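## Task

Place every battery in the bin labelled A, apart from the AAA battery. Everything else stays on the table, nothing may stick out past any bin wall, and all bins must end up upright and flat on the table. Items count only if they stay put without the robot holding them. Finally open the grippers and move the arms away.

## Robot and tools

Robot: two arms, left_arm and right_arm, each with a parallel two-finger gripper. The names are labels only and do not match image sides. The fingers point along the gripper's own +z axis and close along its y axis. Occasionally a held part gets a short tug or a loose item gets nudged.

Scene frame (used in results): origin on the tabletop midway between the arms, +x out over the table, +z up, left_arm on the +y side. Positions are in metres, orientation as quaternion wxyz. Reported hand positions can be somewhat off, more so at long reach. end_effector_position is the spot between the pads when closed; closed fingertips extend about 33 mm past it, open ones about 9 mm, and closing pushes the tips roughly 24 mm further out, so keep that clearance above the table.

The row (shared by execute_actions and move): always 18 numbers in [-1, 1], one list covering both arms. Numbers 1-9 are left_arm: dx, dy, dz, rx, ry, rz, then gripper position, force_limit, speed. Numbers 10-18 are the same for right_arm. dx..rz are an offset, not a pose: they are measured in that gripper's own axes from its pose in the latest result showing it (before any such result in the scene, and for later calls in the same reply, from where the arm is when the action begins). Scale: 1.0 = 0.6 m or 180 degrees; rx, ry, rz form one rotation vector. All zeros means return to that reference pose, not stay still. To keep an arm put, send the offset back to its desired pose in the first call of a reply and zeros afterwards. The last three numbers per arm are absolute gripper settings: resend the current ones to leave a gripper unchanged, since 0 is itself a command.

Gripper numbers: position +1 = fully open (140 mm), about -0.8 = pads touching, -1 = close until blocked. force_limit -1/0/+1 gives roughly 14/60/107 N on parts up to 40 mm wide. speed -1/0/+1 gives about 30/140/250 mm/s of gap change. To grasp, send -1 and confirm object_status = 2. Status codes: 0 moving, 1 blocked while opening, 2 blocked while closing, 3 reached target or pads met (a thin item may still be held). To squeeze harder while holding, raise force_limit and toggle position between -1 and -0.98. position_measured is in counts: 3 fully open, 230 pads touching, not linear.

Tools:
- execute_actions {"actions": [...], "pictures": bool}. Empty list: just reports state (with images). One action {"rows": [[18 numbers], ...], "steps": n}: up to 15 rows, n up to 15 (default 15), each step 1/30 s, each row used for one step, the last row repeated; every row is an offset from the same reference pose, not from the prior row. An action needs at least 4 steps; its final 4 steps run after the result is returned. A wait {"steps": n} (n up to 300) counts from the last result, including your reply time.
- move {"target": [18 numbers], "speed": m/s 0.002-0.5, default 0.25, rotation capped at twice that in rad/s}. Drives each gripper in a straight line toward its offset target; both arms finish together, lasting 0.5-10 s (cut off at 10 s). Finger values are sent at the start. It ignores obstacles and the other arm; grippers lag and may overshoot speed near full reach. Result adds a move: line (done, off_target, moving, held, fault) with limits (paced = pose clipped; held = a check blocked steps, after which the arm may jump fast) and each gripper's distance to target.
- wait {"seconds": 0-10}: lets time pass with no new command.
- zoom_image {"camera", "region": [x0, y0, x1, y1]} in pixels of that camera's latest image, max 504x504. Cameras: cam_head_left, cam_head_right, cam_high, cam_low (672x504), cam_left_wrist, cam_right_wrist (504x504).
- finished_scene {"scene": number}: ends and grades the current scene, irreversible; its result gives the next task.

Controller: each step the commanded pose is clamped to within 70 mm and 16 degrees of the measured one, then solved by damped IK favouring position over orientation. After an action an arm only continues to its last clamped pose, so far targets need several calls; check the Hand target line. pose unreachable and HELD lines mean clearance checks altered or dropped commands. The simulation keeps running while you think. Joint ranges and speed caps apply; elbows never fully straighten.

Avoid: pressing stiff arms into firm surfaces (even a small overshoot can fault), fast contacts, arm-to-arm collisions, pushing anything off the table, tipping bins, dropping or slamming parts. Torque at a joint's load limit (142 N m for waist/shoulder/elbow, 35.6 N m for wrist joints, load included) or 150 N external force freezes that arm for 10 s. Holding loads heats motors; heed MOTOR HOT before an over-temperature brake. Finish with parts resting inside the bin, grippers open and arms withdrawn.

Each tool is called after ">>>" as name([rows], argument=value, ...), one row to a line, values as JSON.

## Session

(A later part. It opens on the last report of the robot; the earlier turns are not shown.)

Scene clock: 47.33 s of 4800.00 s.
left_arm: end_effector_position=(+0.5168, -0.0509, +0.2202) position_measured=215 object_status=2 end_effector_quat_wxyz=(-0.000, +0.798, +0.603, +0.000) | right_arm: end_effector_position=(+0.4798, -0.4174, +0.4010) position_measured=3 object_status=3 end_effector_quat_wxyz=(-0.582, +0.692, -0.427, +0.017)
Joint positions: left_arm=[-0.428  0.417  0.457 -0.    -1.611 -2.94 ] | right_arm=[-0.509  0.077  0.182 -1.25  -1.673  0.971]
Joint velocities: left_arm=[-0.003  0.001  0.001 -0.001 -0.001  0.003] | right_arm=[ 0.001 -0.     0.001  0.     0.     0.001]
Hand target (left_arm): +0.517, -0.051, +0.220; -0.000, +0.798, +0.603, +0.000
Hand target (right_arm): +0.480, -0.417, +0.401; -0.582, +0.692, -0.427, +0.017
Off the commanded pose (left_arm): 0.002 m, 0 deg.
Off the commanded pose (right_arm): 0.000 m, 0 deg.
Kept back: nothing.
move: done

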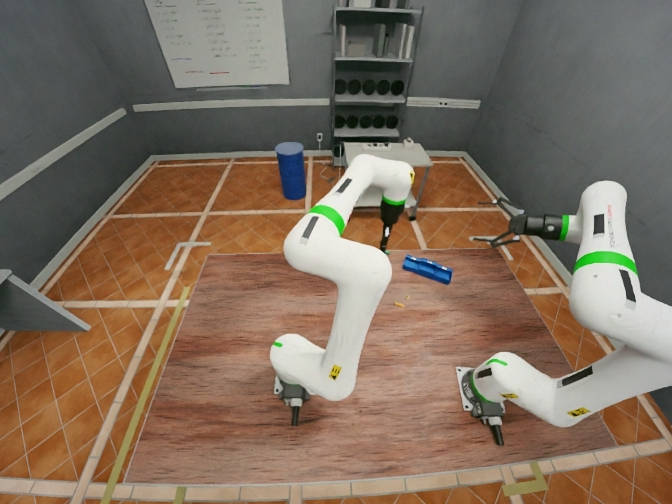

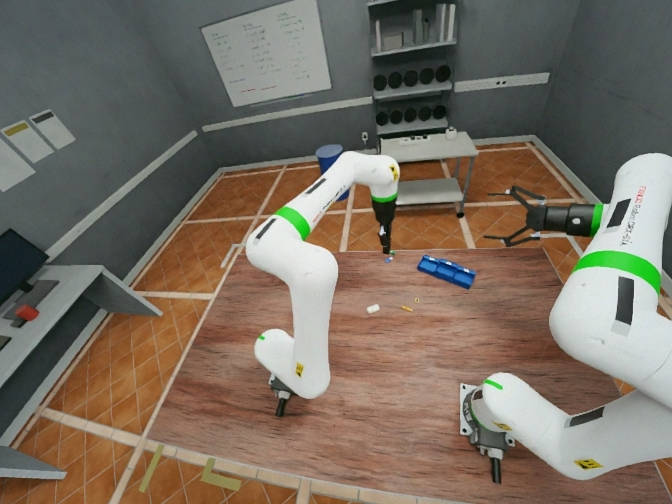

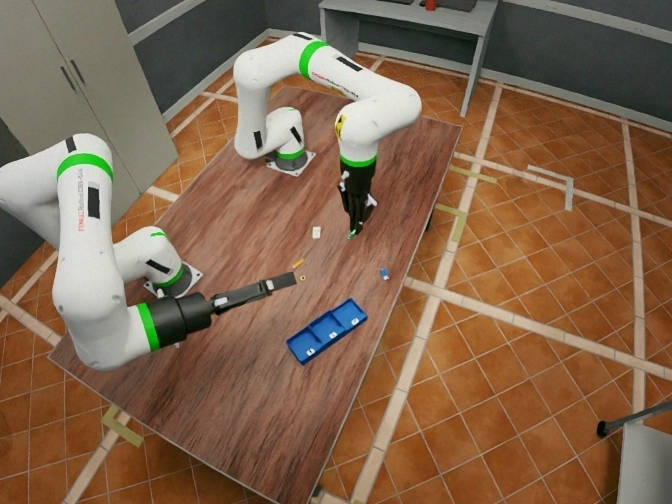

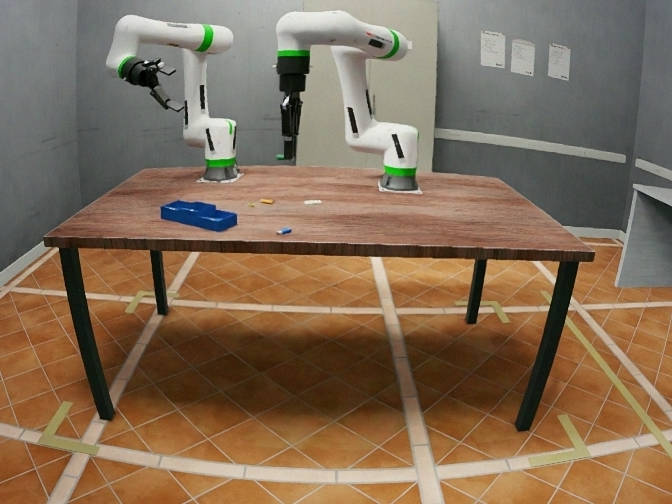

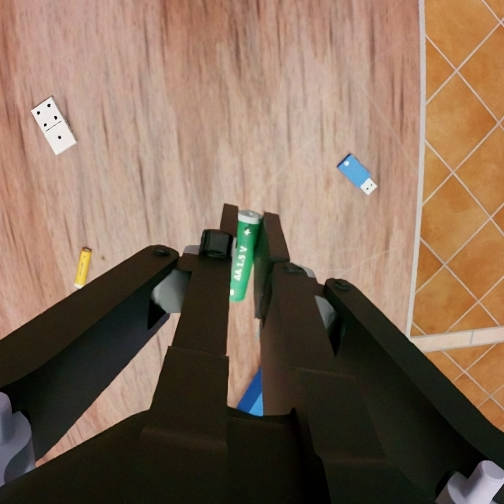

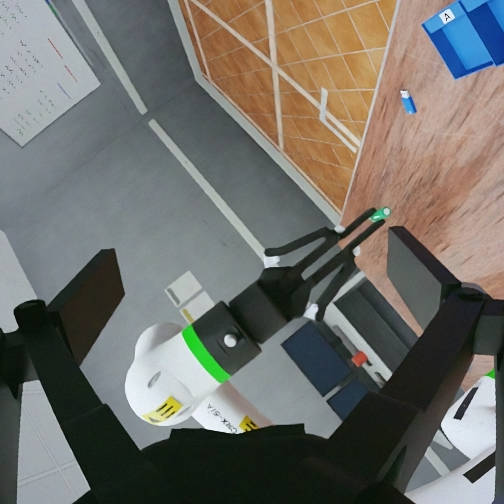

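Bin is further along −x.

>>> move(target=[-0.22,0,0.1,0,0,0,-1,0,0,0,0,0,0,0,0,1,0,0])

Scene clock: 48.57 s of 4800.00 s.
left_arm: end_effector_position=(+0.4813, -0.1781, +0.1608) position_measured=215 object_status=2 end_effector_quat_wxyz=(+0.000, +0.798, +0.603, +0.000) | right_arm: end_effector_position=(+0.4798, -0.4174, +0.4010) position_measured=3 object_status=3 end_effector_quat_wxyz=(-0.582, +0.692, -0.427, +0.017)
Joint positions: left_arm=[-0.629  0.601  0.587 -0.    -1.557 -2.74 ] | right_arm=[-0.509  0.077  0.182 -1.25  -1.673  0.971]
Joint velocities: left_arm=[-0.     0.     0.001 -0.001 -0.     0.   ] | right_arm=[-0.001  0.     0.002 -0.     0.    -0.002]
Hand target (left_arm): +0.481, -0.178, +0.161; +0.000, +0.798, +0.603, +0.000
Hand target (right_arm): +0.480, -0.417, +0.401; -0.582, +0.692, -0.427, +0.017
Off the commanded pose (left_arm): 0.001 m, 0 deg.
Off the commanded pose (right_arm): 0.000 m, 0 deg.
Kept back: nothing.
move: done

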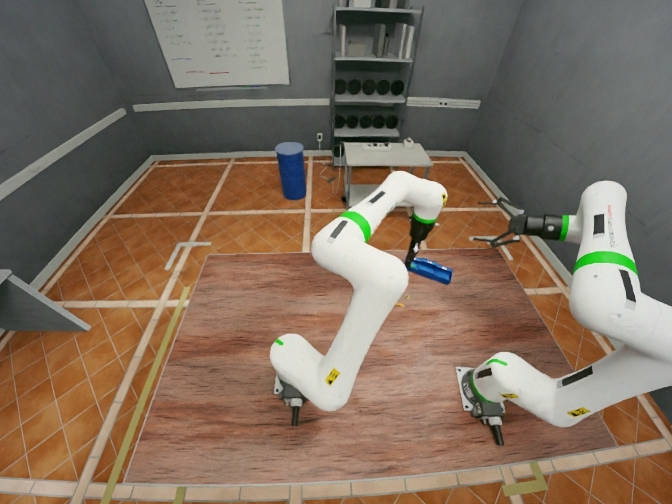

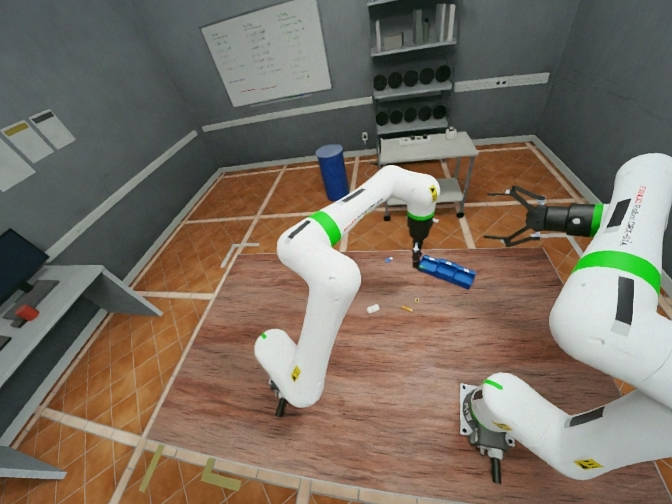

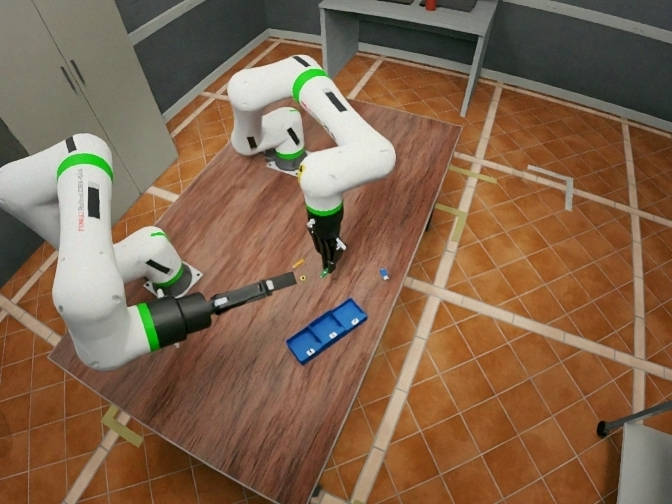

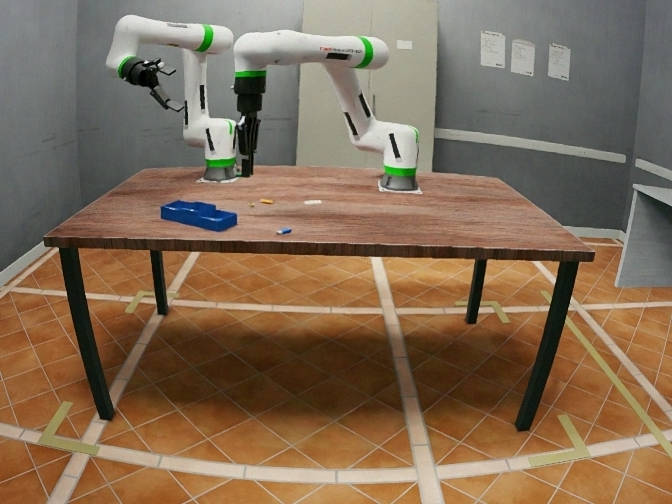

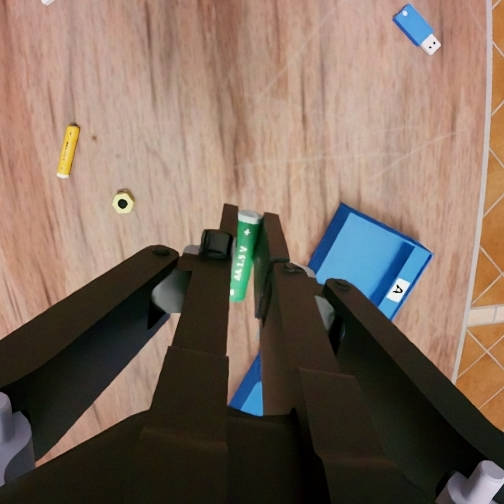

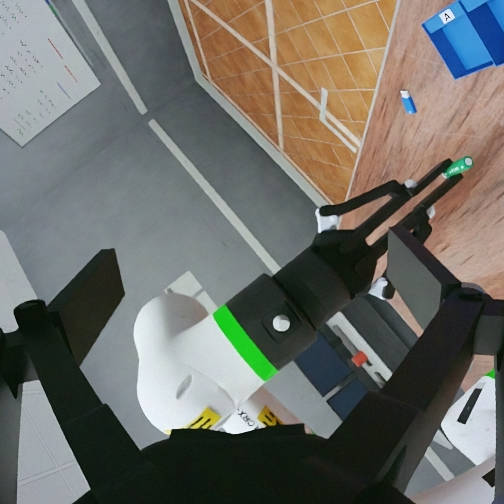

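>>> move(target=[-0.03,0.13,0.1,0,0,0.15,-1,0,0,0,0,0,0,0,0,1,0,0])

Scene clock: 50.13 s of 4800.00 s.
left_arm: end_effector_position=(+0.5515, -0.2168, +0.1009) position_measured=215 object_status=2 end_effector_quat_wxyz=(+0.000, +0.916, +0.400, +0.000) | right_arm: end_effector_position=(+0.4798, -0.4174, +0.4010) position_measured=3 object_status=3 end_effector_quat_wxyz=(-0.582, +0.692, -0.427, +0.017)
Joint positions: left_arm=[-0.61   0.851  0.857 -0.    -1.576 -3.23 ] | right_arm=[-0.509  0.077  0.182 -1.25  -1.673  0.971]
Joint velocities: left_arm=[-0.     0.002  0.002 -0.    -0.001 -0.001] | right_arm=[-0.     0.001 -0.001  0.    -0.     0.001]
Hand target (left_arm): +0.552, -0.217, +0.101; +0.000, +0.917, +0.400, +0.000
Hand target (right_arm): +0.480, -0.417, +0.401; -0.582, +0.692, -0.427, +0.017
Off the commanded pose (left_arm): 0.000 m, 0 deg.
Off the commanded pose (right_arm): 0.000 m, 0 deg.
Kept back: nothing.
move: done

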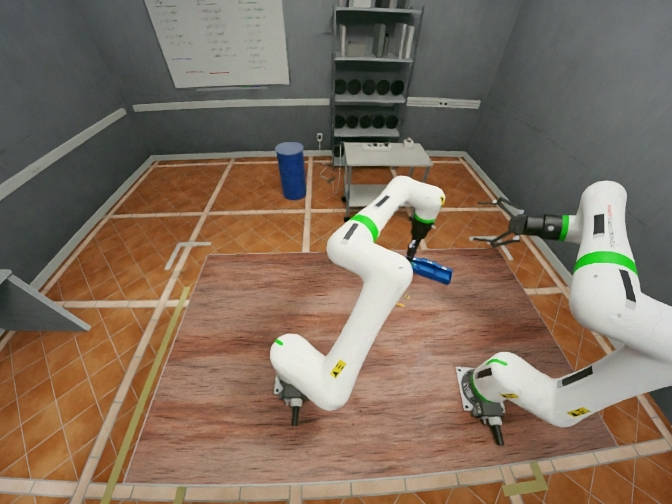

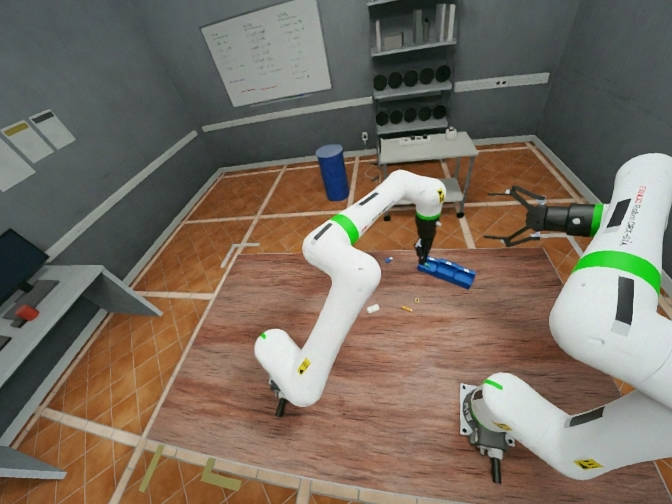

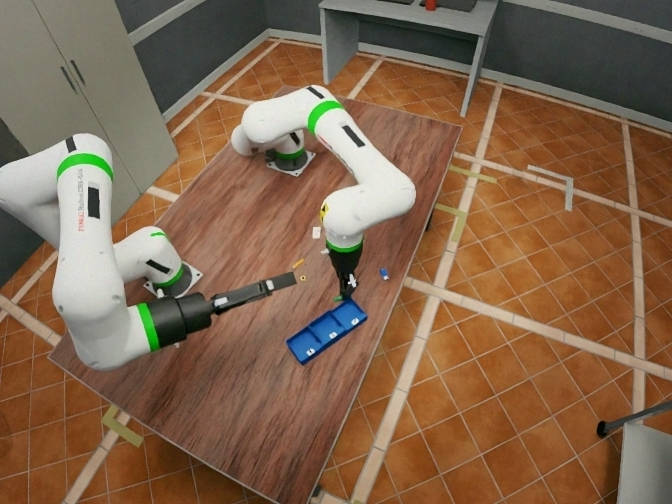

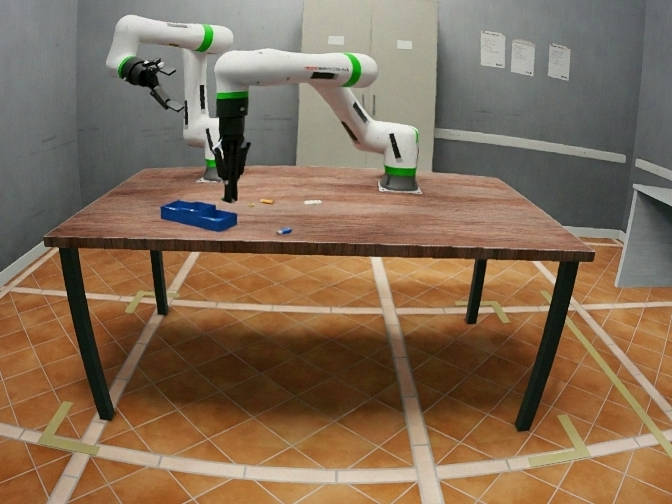

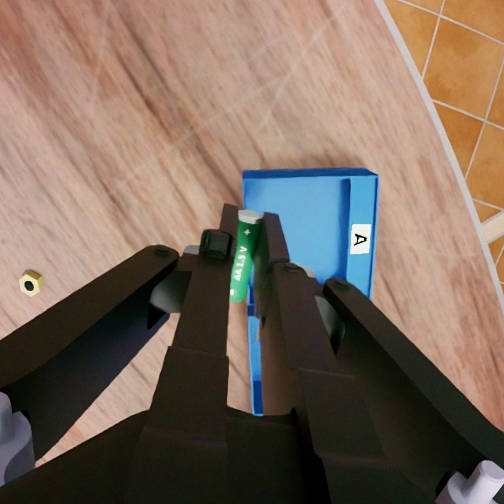

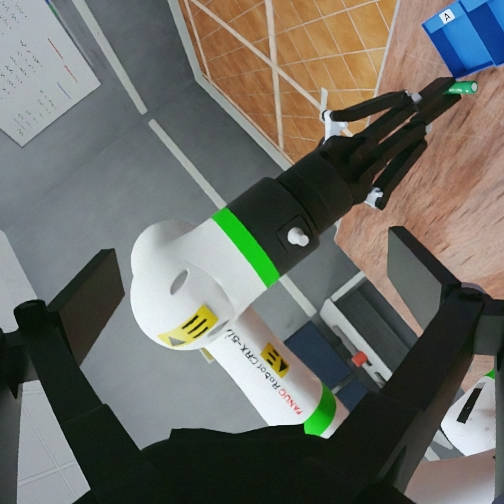

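>>> move(target=[0,0.05,0.05,0,0,0,-1,0,0,0,0,0,0,0,0,1,0,0])

>>> move(target=[0,0,0,0,0,0,-0.6,0,0,0,0,0,0,0,0,1,0,0])

>>> move(target=[0,0,-0.3,0,0,0,-0.6,0,0,0,0,0,0,0,0,1,0,0])

Scene clock: 51.13 s of 4800.00 s.
left_arm: end_effector_position=(+0.5735, -0.2374, +0.0711) position_measured=215 object_status=2 end_effector_quat_wxyz=(+0.000, +0.916, +0.400, +0.000) | right_arm: end_effector_position=(+0.4798, -0.4174, +0.4010) position_measured=3 object_status=3 end_effector_quat_wxyz=(-0.582, +0.692, -0.427, +0.017)
Joint positions: left_arm=[-0.613  0.973  1.001  0.    -1.598 -3.226] | right_arm=[-0.509  0.077  0.182 -1.25  -1.673  0.971]
Joint velocities: left_arm=[-0.001  0.002  0.002  0.    -0.001  0.   ] | right_arm=[ 0.002  0.001 -0.003  0.     0.     0.001]
Hand target (left_arm): +0.574, -0.237, +0.071; +0.000, +0.916, +0.400, +0.000
Hand target (right_arm): +0.480, -0.417, +0.401; -0.582, +0.692, -0.427, +0.017
Off the commanded pose (left_arm): 0.000 m, 0 deg.
Off the commanded pose (right_arm): 0.000 m, 0 deg.
Kept back: nothing.
move: done

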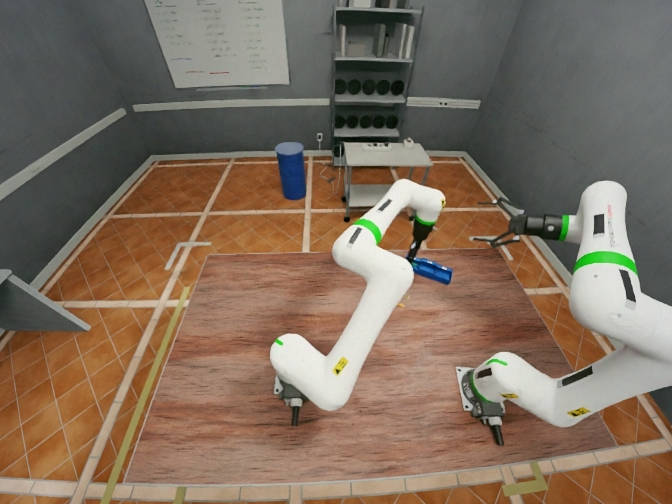

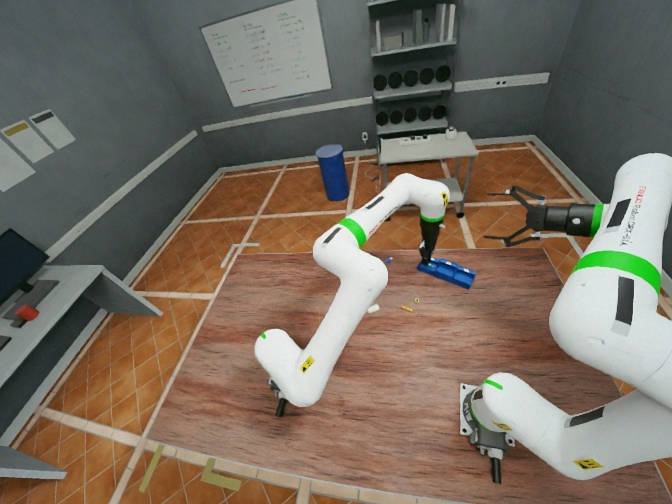

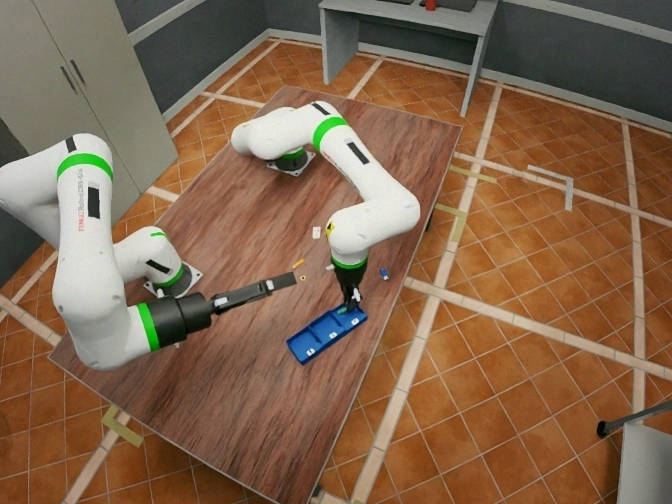

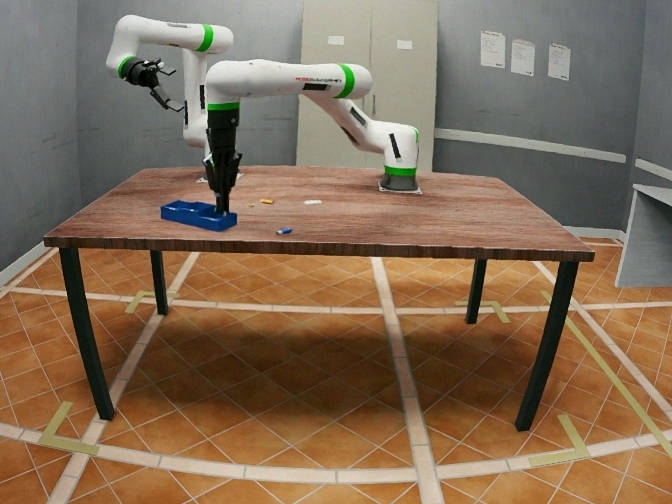

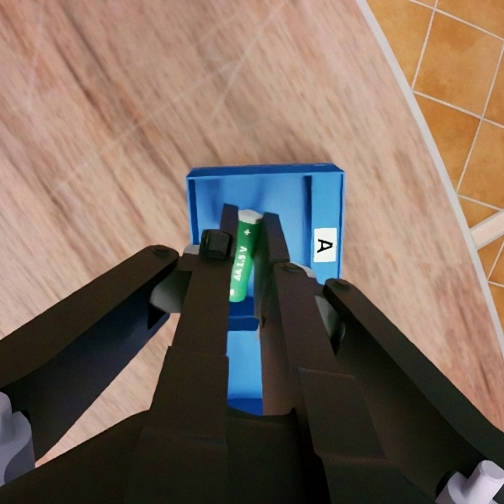

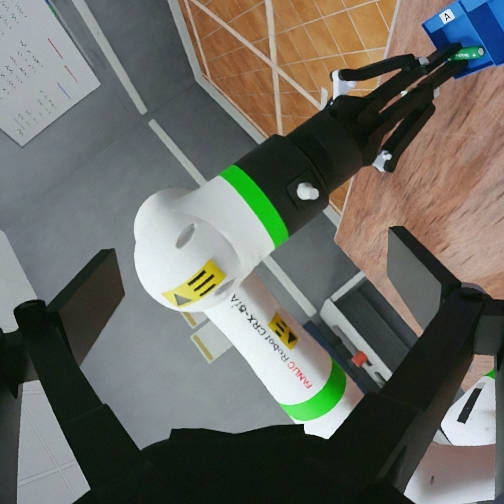

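Scene clock: 51.63 s of 4800.00 s.
left_arm: end_effector_position=(+0.5735, -0.2374, +0.0711) position_measured=205 object_status=3 end_effector_quat_wxyz=(+0.000, +0.916, +0.400, +0.000) | right_arm: end_effector_position=(+0.4798, -0.4174, +0.4010) position_measured=3 object_status=3 end_effector_quat_wxyz=(-0.582, +0.692, -0.427, +0.017)
Joint positions: left_arm=[-0.613  0.973  1.001  0.    -1.598 -3.226] | right_arm=[-0.509  0.077  0.182 -1.25  -1.673  0.971]
Joint velocities: left_arm=[-0.002  0.002 -0.     0.    -0.     0.   ] | right_arm=[-0.001 -0.    -0.001 -0.     0.    -0.   ]
Hand target (left_arm): +0.574, -0.237, +0.071; +0.000, +0.916, +0.400, +0.000
Hand target (right_arm): +0.480, -0.417, +0.401; -0.582, +0.692, -0.427, +0.017
Off the commanded pose (left_arm): 0.000 m, 0 deg.
Off the commanded pose (right_arm): 0.000 m, 0 deg.
Kept back: nothing.
move: done

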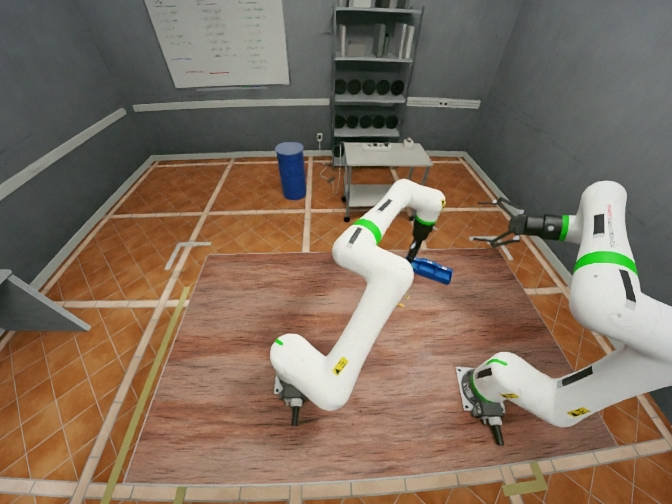

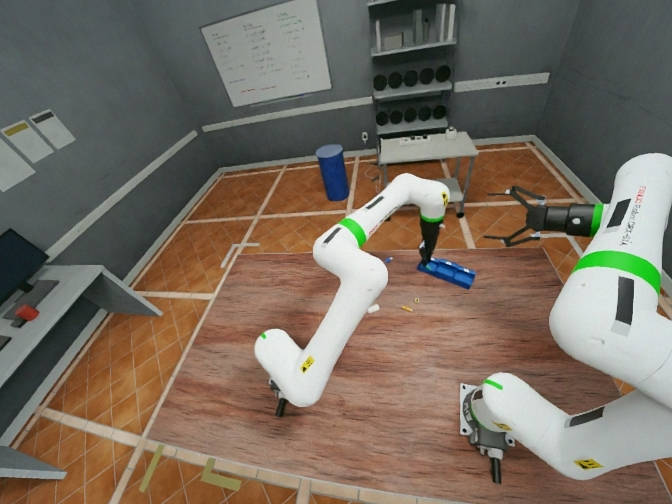

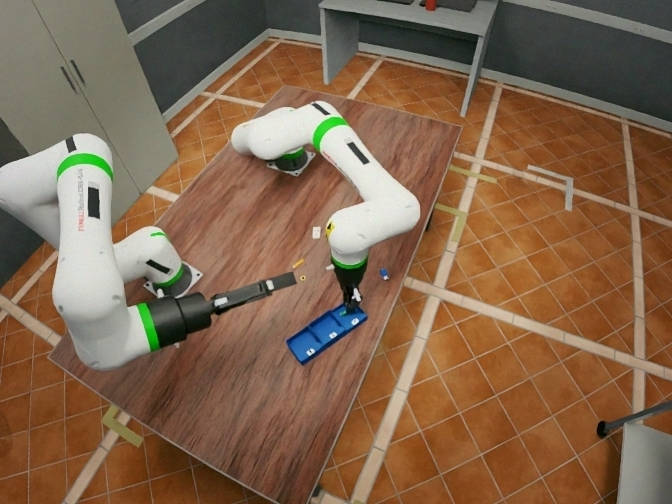

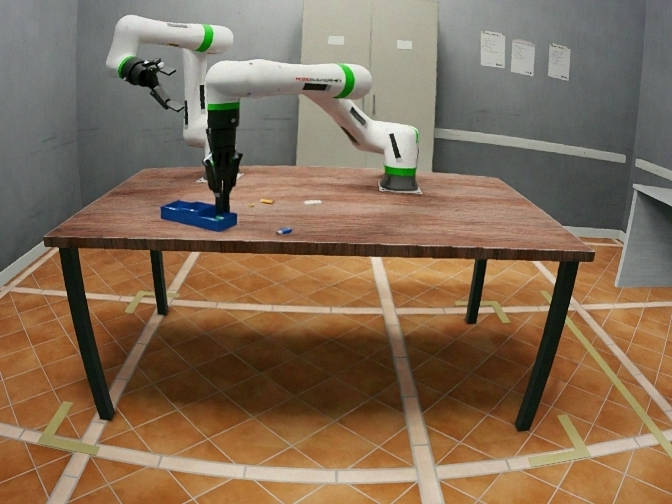

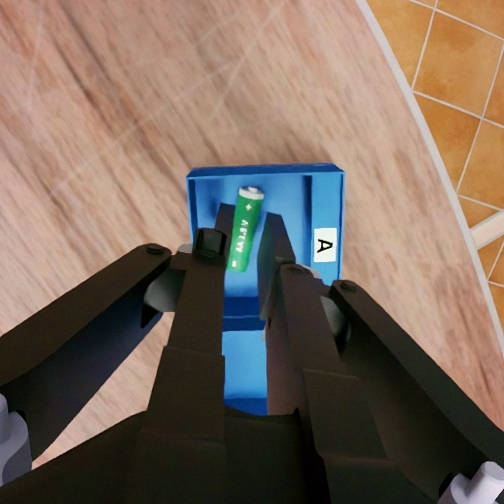

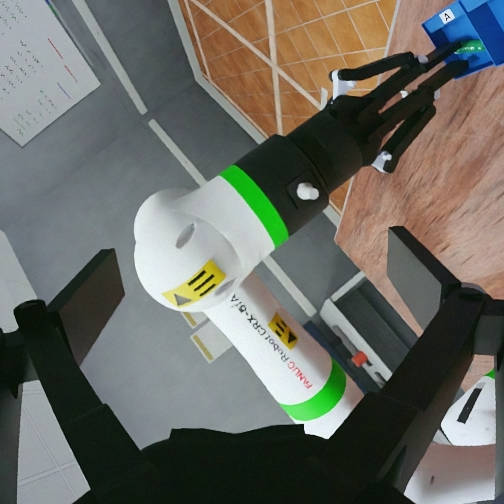

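Scene clock: 52.77 s of 4800.00 s.
left_arm: end_effector_position=(+0.5731, -0.2361, +0.2503) position_measured=205 object_status=3 end_effector_quat_wxyz=(+0.053, +0.915, +0.400, +0.017) | right_arm: end_effector_position=(+0.4798, -0.4174, +0.4010) position_measured=3 object_status=3 end_effector_quat_wxyz=(-0.582, +0.692, -0.427, +0.017)
Joint positions: left_arm=[-0.603  1.033  1.535  0.022 -1.964 -3.226] | right_arm=[-0.509  0.077  0.182 -1.25  -1.673  0.971]
Joint velocities: left_arm=[-0.001 -0.001 -0.    -0.     0.     0.   ] | right_arm=[-0.    -0.     0.002 -0.     0.    -0.001]
Hand target (left_arm): +0.573, -0.236, +0.250; +0.053, +0.915, +0.400, +0.017
Hand target (right_arm): +0.480, -0.417, +0.401; -0.582, +0.692, -0.427, +0.017
Off the commanded pose (left_arm): 0.002 m, 6 deg.
Off the commanded pose (right_arm): 0.000 m, 0 deg.
elbow stopped short (left arm): the move would have taken joint 3 (elbow) straighter than the controller allows; a more bent joint 3 avoids this.
Kept back: nothing.
move: off_target (left_arm)

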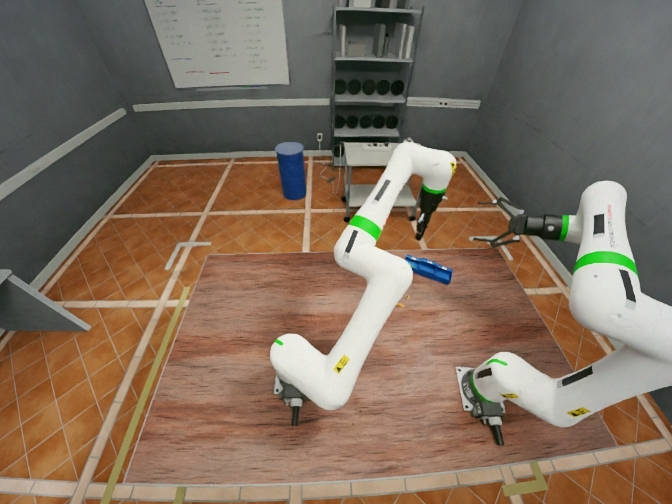

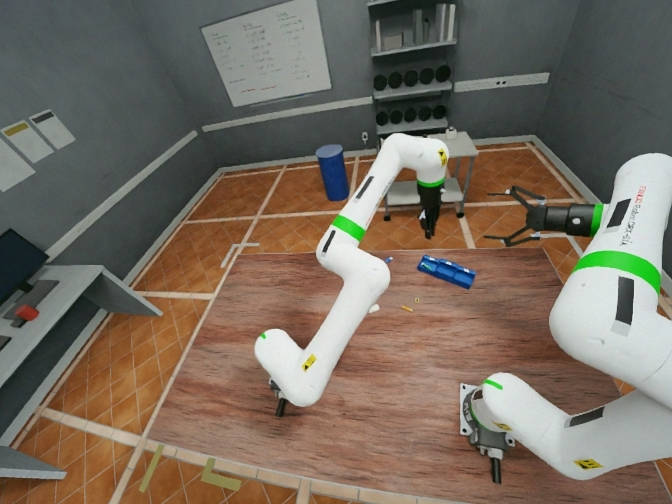

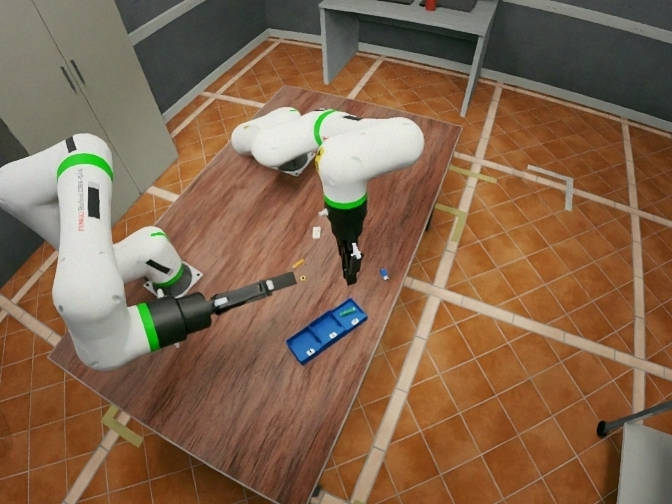

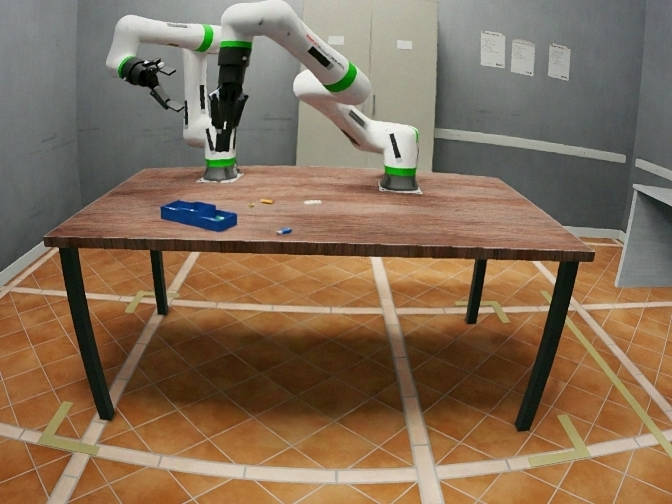

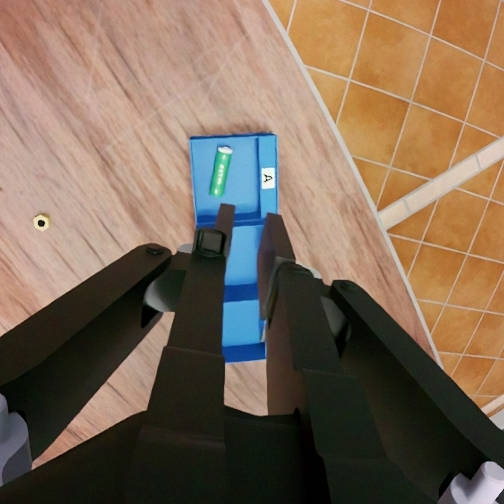

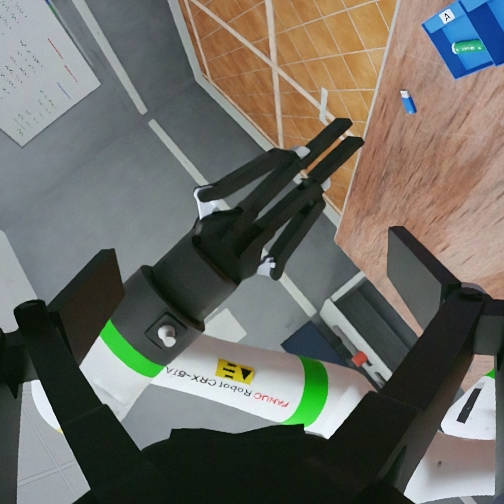

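>>> finished_scene(scene=1)

The scene is finished: the task was done.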